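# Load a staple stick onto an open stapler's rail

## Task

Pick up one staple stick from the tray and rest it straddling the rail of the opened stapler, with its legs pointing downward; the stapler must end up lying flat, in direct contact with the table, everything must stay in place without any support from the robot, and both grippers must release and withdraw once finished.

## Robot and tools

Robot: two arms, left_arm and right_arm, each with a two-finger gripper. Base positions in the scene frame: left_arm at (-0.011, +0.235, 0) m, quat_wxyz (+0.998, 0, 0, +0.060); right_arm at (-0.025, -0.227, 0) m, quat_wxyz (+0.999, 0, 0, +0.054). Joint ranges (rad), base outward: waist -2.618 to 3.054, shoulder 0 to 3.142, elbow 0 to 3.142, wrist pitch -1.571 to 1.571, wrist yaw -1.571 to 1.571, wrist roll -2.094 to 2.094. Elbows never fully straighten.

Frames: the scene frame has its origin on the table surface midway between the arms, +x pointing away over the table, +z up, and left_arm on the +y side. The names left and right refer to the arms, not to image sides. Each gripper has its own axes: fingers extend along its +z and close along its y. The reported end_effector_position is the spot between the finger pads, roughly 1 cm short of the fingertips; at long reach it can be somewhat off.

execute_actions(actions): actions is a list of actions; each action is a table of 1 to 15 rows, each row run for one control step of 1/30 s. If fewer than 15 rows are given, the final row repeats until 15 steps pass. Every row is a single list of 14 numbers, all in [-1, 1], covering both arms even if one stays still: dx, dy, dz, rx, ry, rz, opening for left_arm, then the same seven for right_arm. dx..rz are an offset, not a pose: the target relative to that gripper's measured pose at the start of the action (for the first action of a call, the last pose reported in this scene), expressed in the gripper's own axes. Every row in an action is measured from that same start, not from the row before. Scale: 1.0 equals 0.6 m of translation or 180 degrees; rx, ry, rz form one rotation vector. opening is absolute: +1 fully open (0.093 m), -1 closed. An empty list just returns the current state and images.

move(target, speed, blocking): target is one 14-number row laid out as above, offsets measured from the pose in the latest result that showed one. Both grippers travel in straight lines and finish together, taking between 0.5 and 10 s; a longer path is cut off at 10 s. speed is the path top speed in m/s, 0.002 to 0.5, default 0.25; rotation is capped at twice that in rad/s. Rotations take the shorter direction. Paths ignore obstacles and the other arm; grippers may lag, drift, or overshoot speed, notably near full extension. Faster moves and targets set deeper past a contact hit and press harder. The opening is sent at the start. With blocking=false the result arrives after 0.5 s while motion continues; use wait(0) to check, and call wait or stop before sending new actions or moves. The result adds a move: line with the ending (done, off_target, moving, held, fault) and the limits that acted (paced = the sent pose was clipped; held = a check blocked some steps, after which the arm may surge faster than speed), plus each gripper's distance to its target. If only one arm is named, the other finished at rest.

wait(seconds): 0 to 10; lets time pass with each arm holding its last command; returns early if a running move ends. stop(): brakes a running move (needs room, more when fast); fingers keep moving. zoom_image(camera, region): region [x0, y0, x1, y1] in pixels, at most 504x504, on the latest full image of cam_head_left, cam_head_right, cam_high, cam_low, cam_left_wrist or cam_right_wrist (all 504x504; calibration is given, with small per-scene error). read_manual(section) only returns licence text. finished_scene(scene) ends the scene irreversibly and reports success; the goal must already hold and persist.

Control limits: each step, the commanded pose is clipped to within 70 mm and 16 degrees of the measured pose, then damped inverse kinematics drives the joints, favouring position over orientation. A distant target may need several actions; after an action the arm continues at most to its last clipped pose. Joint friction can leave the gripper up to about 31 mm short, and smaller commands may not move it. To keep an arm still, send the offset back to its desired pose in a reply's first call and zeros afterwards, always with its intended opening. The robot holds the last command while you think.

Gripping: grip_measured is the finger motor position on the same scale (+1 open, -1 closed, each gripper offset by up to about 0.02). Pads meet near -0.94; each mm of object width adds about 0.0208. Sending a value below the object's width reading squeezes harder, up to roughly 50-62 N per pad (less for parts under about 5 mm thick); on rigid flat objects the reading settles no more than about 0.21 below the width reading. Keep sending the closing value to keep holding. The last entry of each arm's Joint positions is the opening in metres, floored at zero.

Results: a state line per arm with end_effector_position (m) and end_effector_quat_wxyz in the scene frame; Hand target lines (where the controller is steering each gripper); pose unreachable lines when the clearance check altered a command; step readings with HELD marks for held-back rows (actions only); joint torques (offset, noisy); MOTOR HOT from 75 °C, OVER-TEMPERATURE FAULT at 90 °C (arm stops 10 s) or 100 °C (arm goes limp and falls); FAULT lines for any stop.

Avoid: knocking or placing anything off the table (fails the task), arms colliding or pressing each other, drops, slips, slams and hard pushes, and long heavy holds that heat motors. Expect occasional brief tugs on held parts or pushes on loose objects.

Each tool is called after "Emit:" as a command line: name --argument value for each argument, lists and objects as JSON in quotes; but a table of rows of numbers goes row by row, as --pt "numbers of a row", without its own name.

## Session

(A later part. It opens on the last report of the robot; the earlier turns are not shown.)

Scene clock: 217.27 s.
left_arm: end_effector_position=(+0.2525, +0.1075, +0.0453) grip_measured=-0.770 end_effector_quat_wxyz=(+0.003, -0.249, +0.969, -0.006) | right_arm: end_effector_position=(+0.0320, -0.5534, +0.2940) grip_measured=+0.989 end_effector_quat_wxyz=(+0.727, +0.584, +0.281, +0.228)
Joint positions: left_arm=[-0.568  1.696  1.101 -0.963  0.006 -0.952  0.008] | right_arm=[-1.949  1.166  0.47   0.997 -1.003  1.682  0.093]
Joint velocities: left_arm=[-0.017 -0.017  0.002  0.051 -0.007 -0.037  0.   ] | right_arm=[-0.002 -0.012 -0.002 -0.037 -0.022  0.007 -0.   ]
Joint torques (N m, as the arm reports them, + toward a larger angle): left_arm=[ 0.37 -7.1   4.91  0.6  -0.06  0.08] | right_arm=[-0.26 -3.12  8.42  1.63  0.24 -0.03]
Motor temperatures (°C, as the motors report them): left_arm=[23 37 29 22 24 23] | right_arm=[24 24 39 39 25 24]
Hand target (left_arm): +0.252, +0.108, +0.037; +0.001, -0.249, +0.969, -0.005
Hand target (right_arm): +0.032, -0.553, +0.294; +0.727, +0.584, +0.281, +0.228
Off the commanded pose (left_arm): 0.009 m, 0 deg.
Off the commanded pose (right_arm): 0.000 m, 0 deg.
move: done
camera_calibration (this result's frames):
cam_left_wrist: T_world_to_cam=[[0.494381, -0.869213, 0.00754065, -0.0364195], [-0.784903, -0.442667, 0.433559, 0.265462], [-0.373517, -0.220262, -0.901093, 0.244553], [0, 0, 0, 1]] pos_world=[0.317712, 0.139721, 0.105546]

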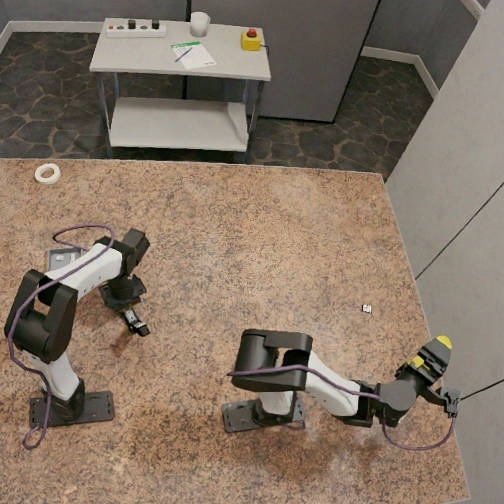

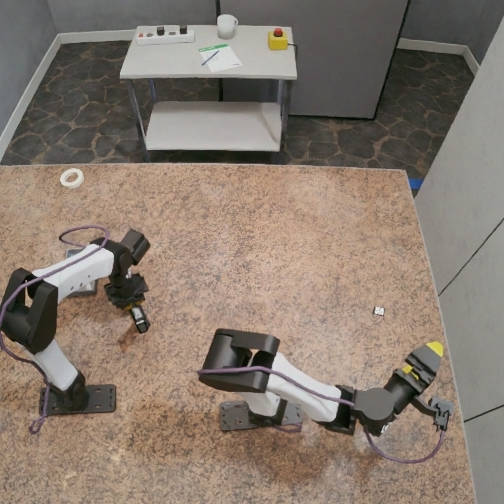

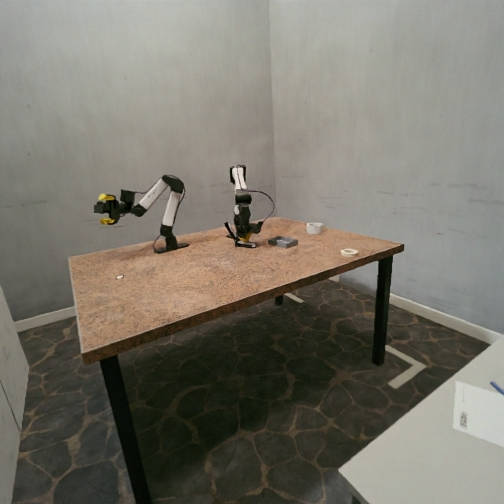

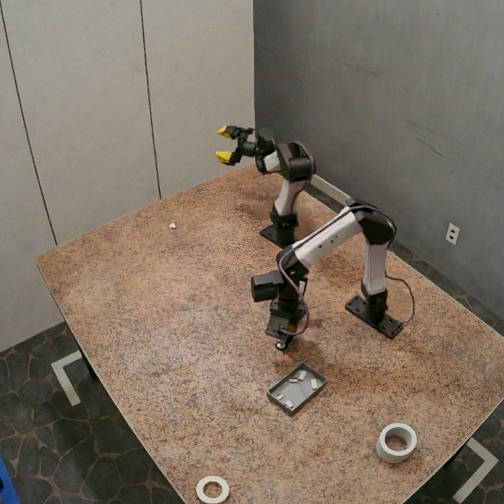

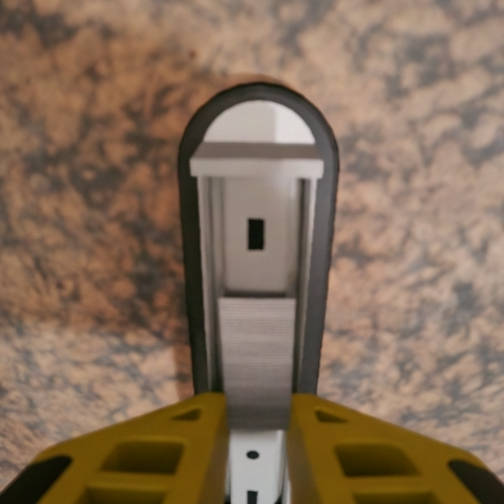

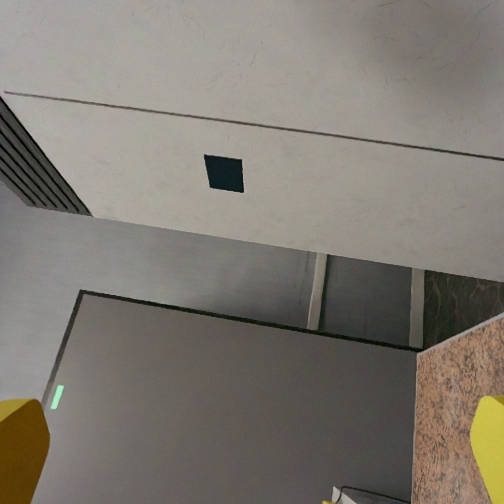

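Emit:
move --target '[0,0,0.025,0,0,0,-0.78,0,0,0,0,0,0,1]' --speed 0.02

Emit:
zoom_image --camera "cam_left_wrist" --region '[160, 120, 360, 440]'

Scene clock: 225.07 s.
left_arm: end_effector_position=(+0.2525, +0.1075, +0.0447) grip_measured=-0.770 end_effector_quat_wxyz=(+0.003, -0.249, +0.969, -0.007) | right_arm: end_effector_position=(+0.0320, -0.5534, +0.2940) grip_measured=+0.989 end_effector_quat_wxyz=(+0.727, +0.584, +0.281, +0.228)
Joint positions: left_arm=[-0.568  1.696  1.098 -0.959  0.006 -0.952  0.008] | right_arm=[-1.949  1.166  0.47   0.997 -1.003  1.682  0.093]
Joint velocities: left_arm=[-0.012 -0.002 -0.027 -0.081 -0.051 -0.007 -0.001] | right_arm=[-0.012 -0.012 -0.002 -0.066  0.022 -0.022  0.001]
Joint torques (N m, as the arm reports them, + toward a larger angle): left_arm=[ 0.2  -6.41  3.67  0.85 -0.04  0.07] | right_arm=[-0.18 -3.05  8.45  1.66  0.27 -0.06]
Motor temperatures (°C, as the motors report them): left_arm=[23 36 29 22 24 23] | right_arm=[24 24 39 39 25 24]
Hand target (left_arm): +0.252, +0.108, +0.031; +0.003, -0.249, +0.969, -0.006
Hand target (right_arm): +0.032, -0.553, +0.294; +0.727, +0.584, +0.281, +0.228
Off the commanded pose (left_arm): 0.014 m, 0 deg.
Off the commanded pose (right_arm): 0.000 m, 0 deg.
move: off_target (left_arm)
camera_calibration (this result's frames):
cam_left_wrist: T_world_to_cam=[[0.494376, -0.86921, 0.00816824, -0.0364006], [-0.785201, -0.442524, 0.433166, 0.265786], [-0.372898, -0.220561, -0.901277, 0.243858], [0, 0, 0, 1]] pos_world=[0.317625, 0.139763, 0.104952]

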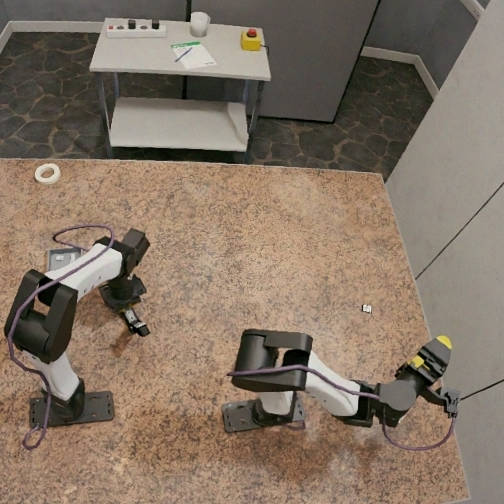

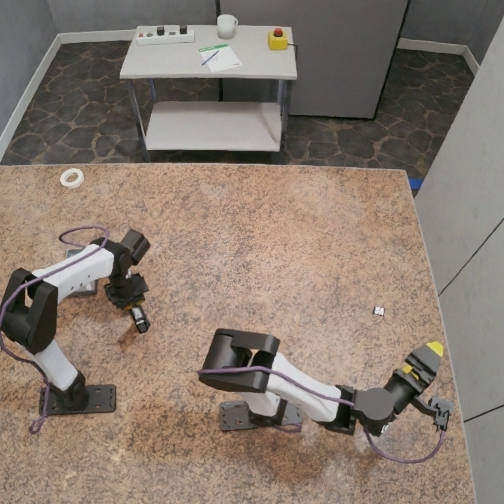

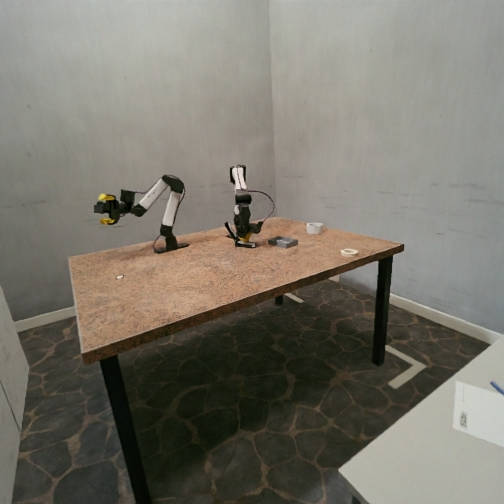

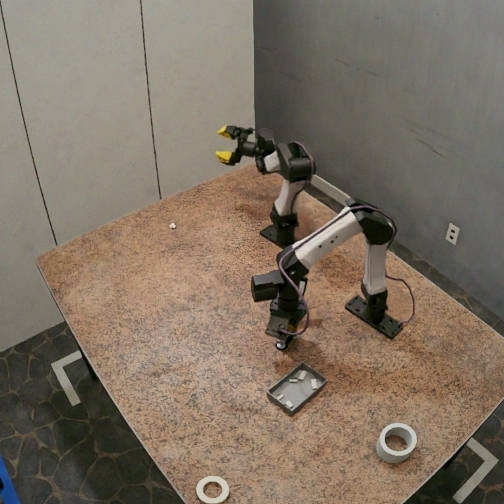

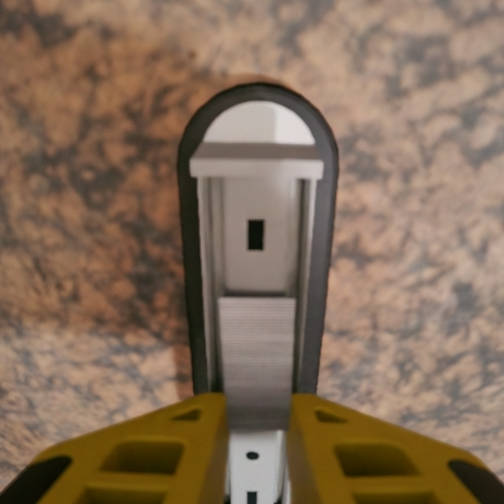

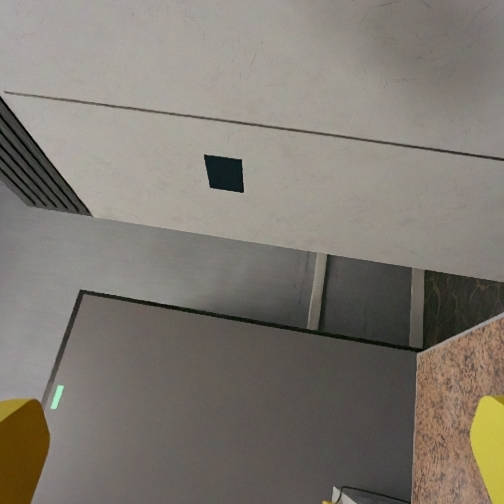

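Region (160, 120, 360, 440) of cam_left_wrist's 504x504 image, scaled by 1.575, with more detail than that image has; it fills the left 315 columns of this view, and the rest is white.

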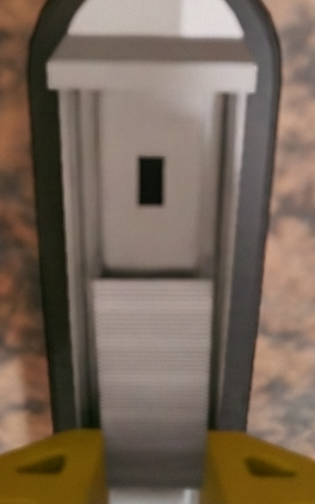

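Fingertips are on the channel walls. Release.

Emit:
execute_actions --actions '[[[0,0,0,0,0,0,-0.6,0,0,0,0,0,0,1]],[[0,0,0,0,0,0,-0.45,0,0,0,0,0,0,1]],[[0,0,-0.08,0,0,0,-0.45,0,0,0,0,0,0,1]]]'

Emit:
zoom_image --camera "cam_left_wrist" --region '[140, 60, 380, 440]'

Scene clock: 231.90 s.
left_arm: end_effector_position=(+0.2535, +0.1070, +0.0911) grip_measured=-0.452 end_effector_quat_wxyz=(+0.007, -0.249, +0.968, -0.010) | right_arm: end_effector_position=(+0.0320, -0.5534, +0.2940) grip_measured=+0.989 end_effector_quat_wxyz=(+0.727, +0.584, +0.281, +0.228)
Joint positions: left_arm=[-0.568  1.646  1.233 -1.135  0.006 -0.952  0.024] | right_arm=[-1.949  1.166  0.47   0.997 -1.003  1.682  0.093]
Joint velocities: left_arm=[ 0.007 -0.017  0.007 -0.051  0.007 -0.081 -0.   ] | right_arm=[ 0.007 -0.017  0.017 -0.007  0.051 -0.037 -0.   ]
Joint torques (N m, as the arm reports them, + toward a larger angle): left_arm=[ 0.14 -8.12  7.88  0.27 -0.08  0.05] | right_arm=[-0.21 -2.99  8.44  1.65  0.26 -0.01]
Motor temperatures (°C, as the motors report them): left_arm=[23 35 29 22 24 23] | right_arm=[24 24 39 39 25 24]
Hand target (left_arm): +0.252, +0.108, +0.093; +0.003, -0.249, +0.969, -0.007
Hand target (right_arm): +0.032, -0.553, +0.294; +0.727, +0.584, +0.281, +0.228
Off the commanded pose (left_arm): 0.003 m, 1 deg.
Off the commanded pose (right_arm): 0.000 m, 0 deg.
Step readings (end_effector_position; steps 1 to 15: 1st action; 16 to 30: 2nd action; 31 to 45: 3rd action):
0: left_arm (+0.2525, +0.1075, +0.0447) | right_arm (+0.0320, -0.5534, +0.2940)
1: left_arm (+0.2524, +0.1075, +0.0449) | right_arm (+0.0320, -0.5534, +0.2940)
2: left_arm (+0.2524, +0.1075, +0.0449) | right_arm (+0.0320, -0.5534, +0.2940)
4: left_arm (+0.2524, +0.1075, +0.0449) | right_arm (+0.0320, -0.5534, +0.2940)
8: left_arm (+0.2523, +0.1076, +0.0449) | right_arm (+0.0320, -0.5534, +0.2940)
15: left_arm (+0.2523, +0.1076, +0.0449) | right_arm (+0.0320, -0.5534, +0.2940)
16: left_arm (+0.2523, +0.1076, +0.0449) | right_arm (+0.0320, -0.5534, +0.2940)
17: left_arm (+0.2523, +0.1076, +0.0449) | right_arm (+0.0320, -0.5534, +0.2940)
19: left_arm (+0.2523, +0.1076, +0.0449) | right_arm (+0.0320, -0.5534, +0.2940)
23: left_arm (+0.2523, +0.1076, +0.0449) | right_arm (+0.0320, -0.5534, +0.2940)
30: left_arm (+0.2523, +0.1076, +0.0449) | right_arm (+0.0320, -0.5534, +0.2940)
31: left_arm (+0.2514, +0.1080, +0.0488) | right_arm (+0.0320, -0.5534, +0.2940)
32: left_arm (+0.2510, +0.1082, +0.0558) | right_arm (+0.0320, -0.5534, +0.2940)
34: left_arm (+0.2570, +0.1053, +0.0739) | right_arm (+0.0320, -0.5534, +0.2940)
38: left_arm (+0.2616, +0.1031, +0.0913) | right_arm (+0.0320, -0.5534, +0.2940)
45: end_effector_position above
camera_calibration (this result's frames):
cam_left_wrist: T_world_to_cam=[[0.494277, -0.869163, 0.0156989, -0.0383576], [-0.788754, -0.440812, 0.428429, 0.247428], [-0.365455, -0.224145, -0.903439, 0.284596], [0, 0, 0, 1]] pos_world=[0.318126, 0.139521, 0.151711]

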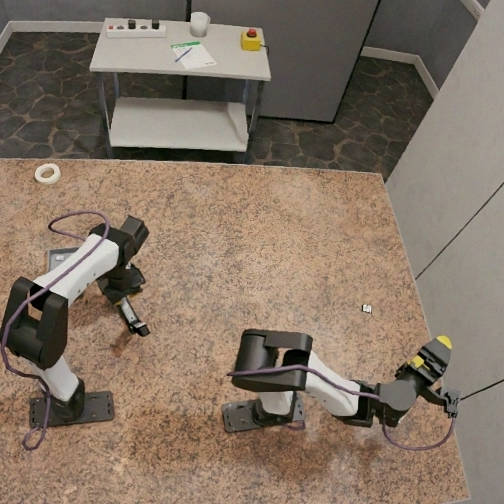

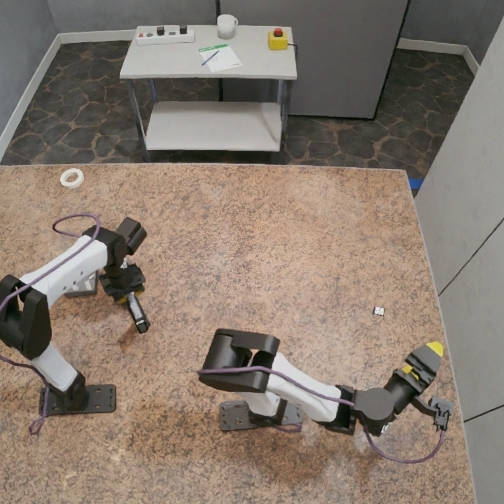

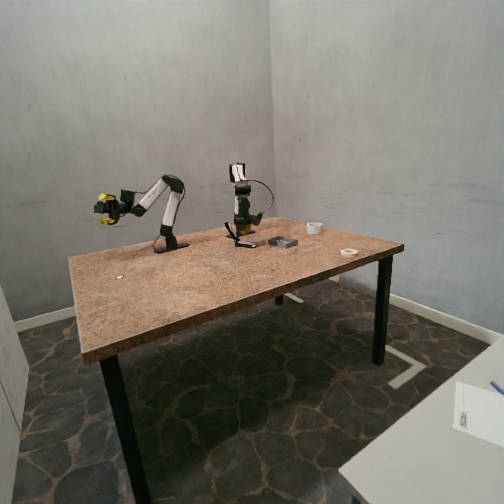

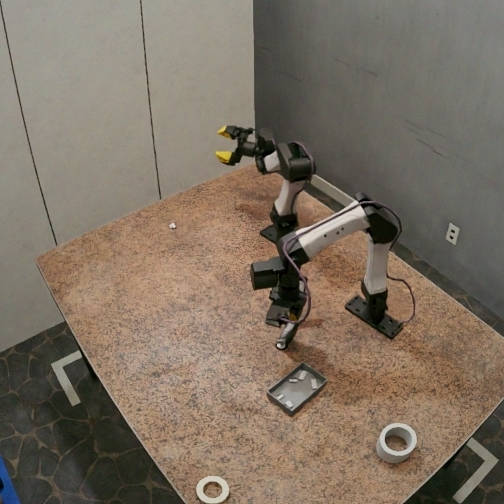

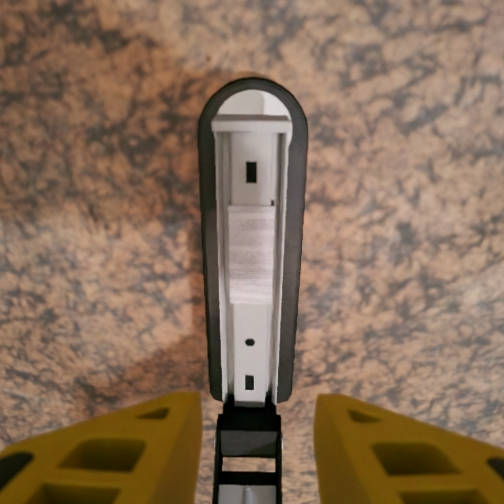

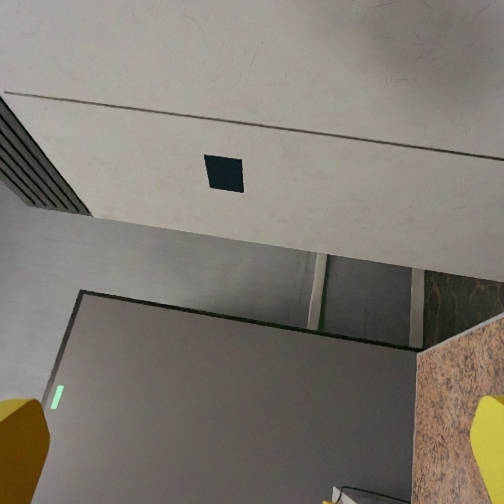

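Region (140, 60, 380, 440) of cam_left_wrist's 504x504 image, scaled by 1.326, with more detail than that image has; it fills the left 318 columns of this view, and the rest is white.

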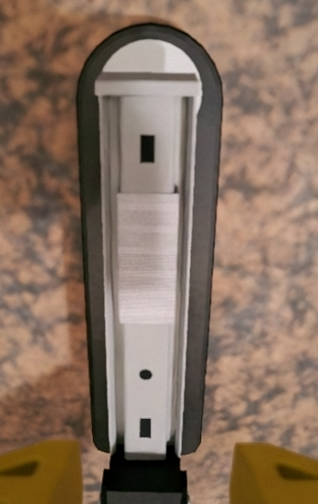

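Emit:
move --target '[-0.08,0.12,-0.17,0,0,0,1,0,0,0,0,0,0,1]' --speed 0.3

Emit:
zoom_image --camera "cam_low" --region '[250, 260, 330, 370]'

Scene clock: 237.30 s.
left_arm: end_effector_position=(+0.2585, +0.1931, +0.1915) grip_measured=+0.983 end_effector_quat_wxyz=(+0.012, -0.250, +0.968, -0.007) | right_arm: end_effector_position=(+0.0320, -0.5534, +0.2940) grip_measured=+0.989 end_effector_quat_wxyz=(+0.727, +0.584, +0.281, +0.228)
Joint positions: left_arm=[-0.272  1.571  1.556 -1.529  0.004 -0.66   0.092] | right_arm=[-1.949  1.166  0.47   0.997 -1.003  1.682  0.093]
Joint velocities: left_arm=[-0.012  0.012 -0.017  0.037  0.037 -0.051 -0.002] | right_arm=[-0.007  0.007 -0.007  0.066 -0.022 -0.022 -0.   ]
Joint torques (N m, as the arm reports them, + toward a larger angle): left_arm=[ 0.81 -6.33  8.54  0.28 -0.03  0.17] | right_arm=[-0.38 -3.19  8.42  1.63  0.24 -0.01]
Motor temperatures (°C, as the motors report them): left_arm=[23 35 29 22 24 23] | right_arm=[24 24 39 39 25 24]
Hand target (left_arm): +0.260, +0.195, +0.193; +0.009, -0.249, +0.968, -0.007
Hand target (right_arm): +0.032, -0.553, +0.294; +0.727, +0.584, +0.281, +0.228
Off the commanded pose (left_arm): 0.002 m, 1 deg.
Off the commanded pose (right_arm): 0.000 m, 0 deg.
move: done
camera_calibration (this result's frames):
cam_left_wrist: T_world_to_cam=[[0.497252, -0.867495, 0.0138445, 0.0316433], [-0.790546, -0.446455, 0.419184, 0.249599], [-0.35746, -0.219385, -0.907796, 0.394291], [0, 0, 0, 1]] pos_world=[0.322528, 0.225387, 0.25287]

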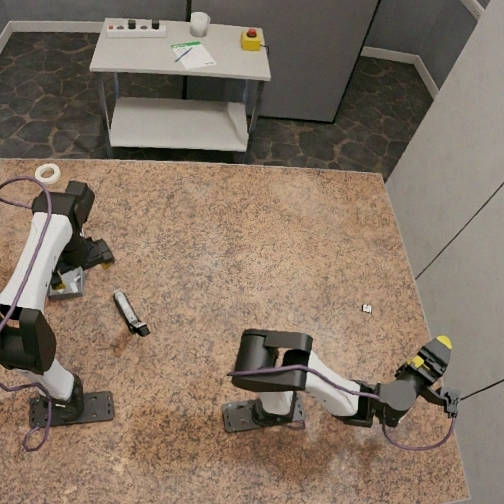

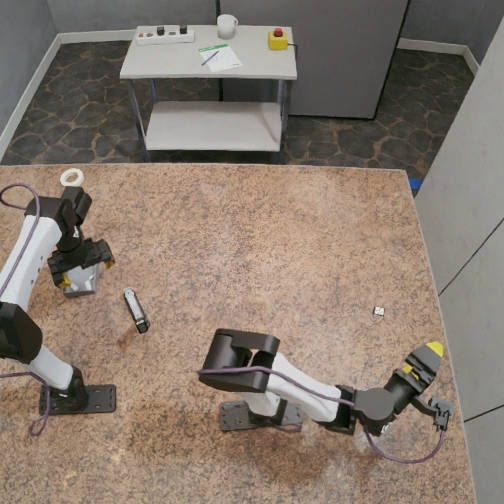

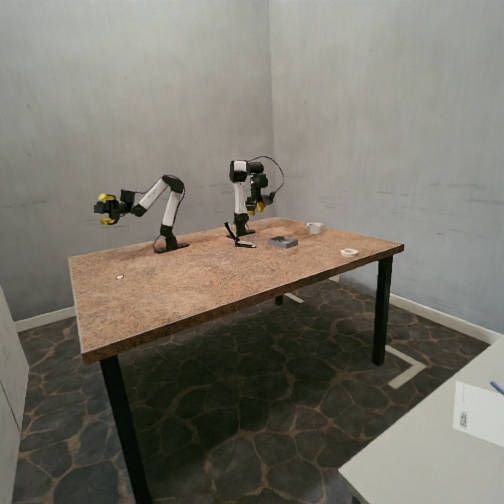

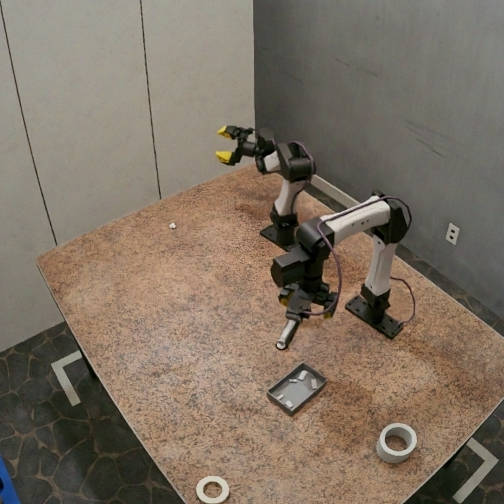

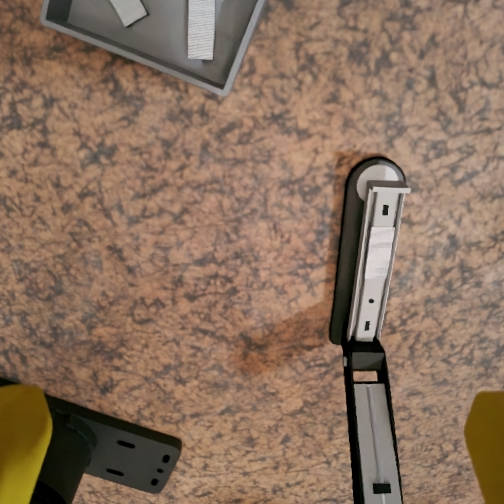

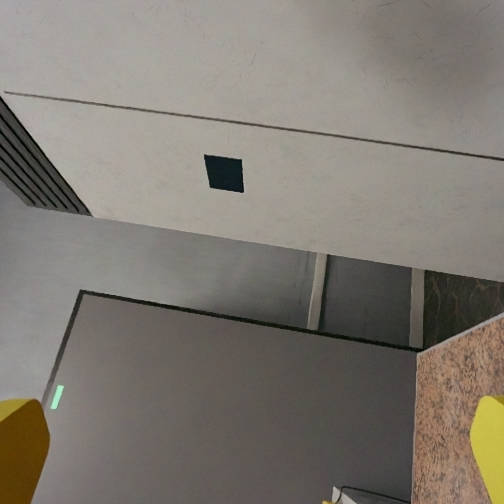

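Region (250, 260, 330, 370) of cam_low's 504x504 image, scaled by 4.582, with more detail than that image has; it fills the left 367 columns of this view, and the rest is white.

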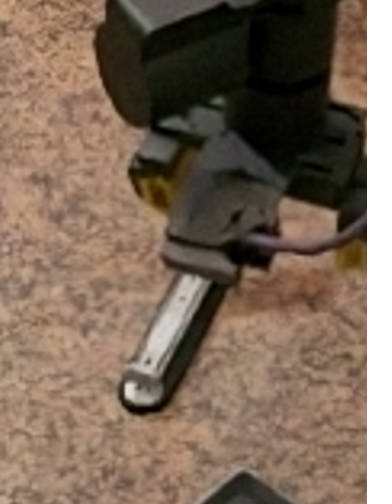

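Emit:
zoom_image --camera "cam_left_wrist" --region '[300, 140, 450, 360]'

Emit:
zoom_image --camera "cam_high" --region '[215, 215, 275, 255]'

Region (300, 140, 450, 360) of cam_left_wrist's 504x504 image, scaled by 2.291, with more detail than that image has; it fills the left 344 columns of this view, and the rest is white.

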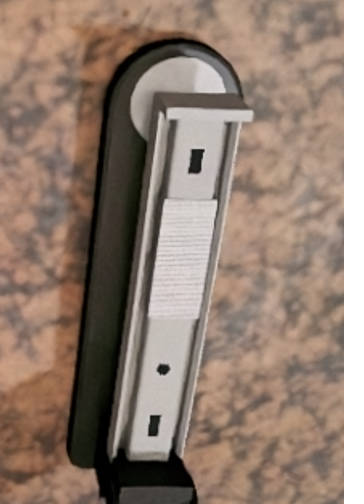

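Region (215, 215, 275, 255) of cam_high's 504x504 image, scaled by 8.400, with more detail than that image has.

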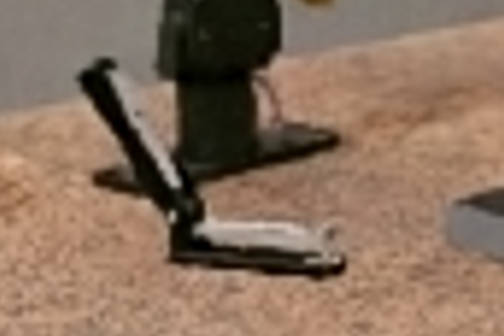

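Seated.

Emit:
finished_scene --scene 1

The scene is finished: the task was done.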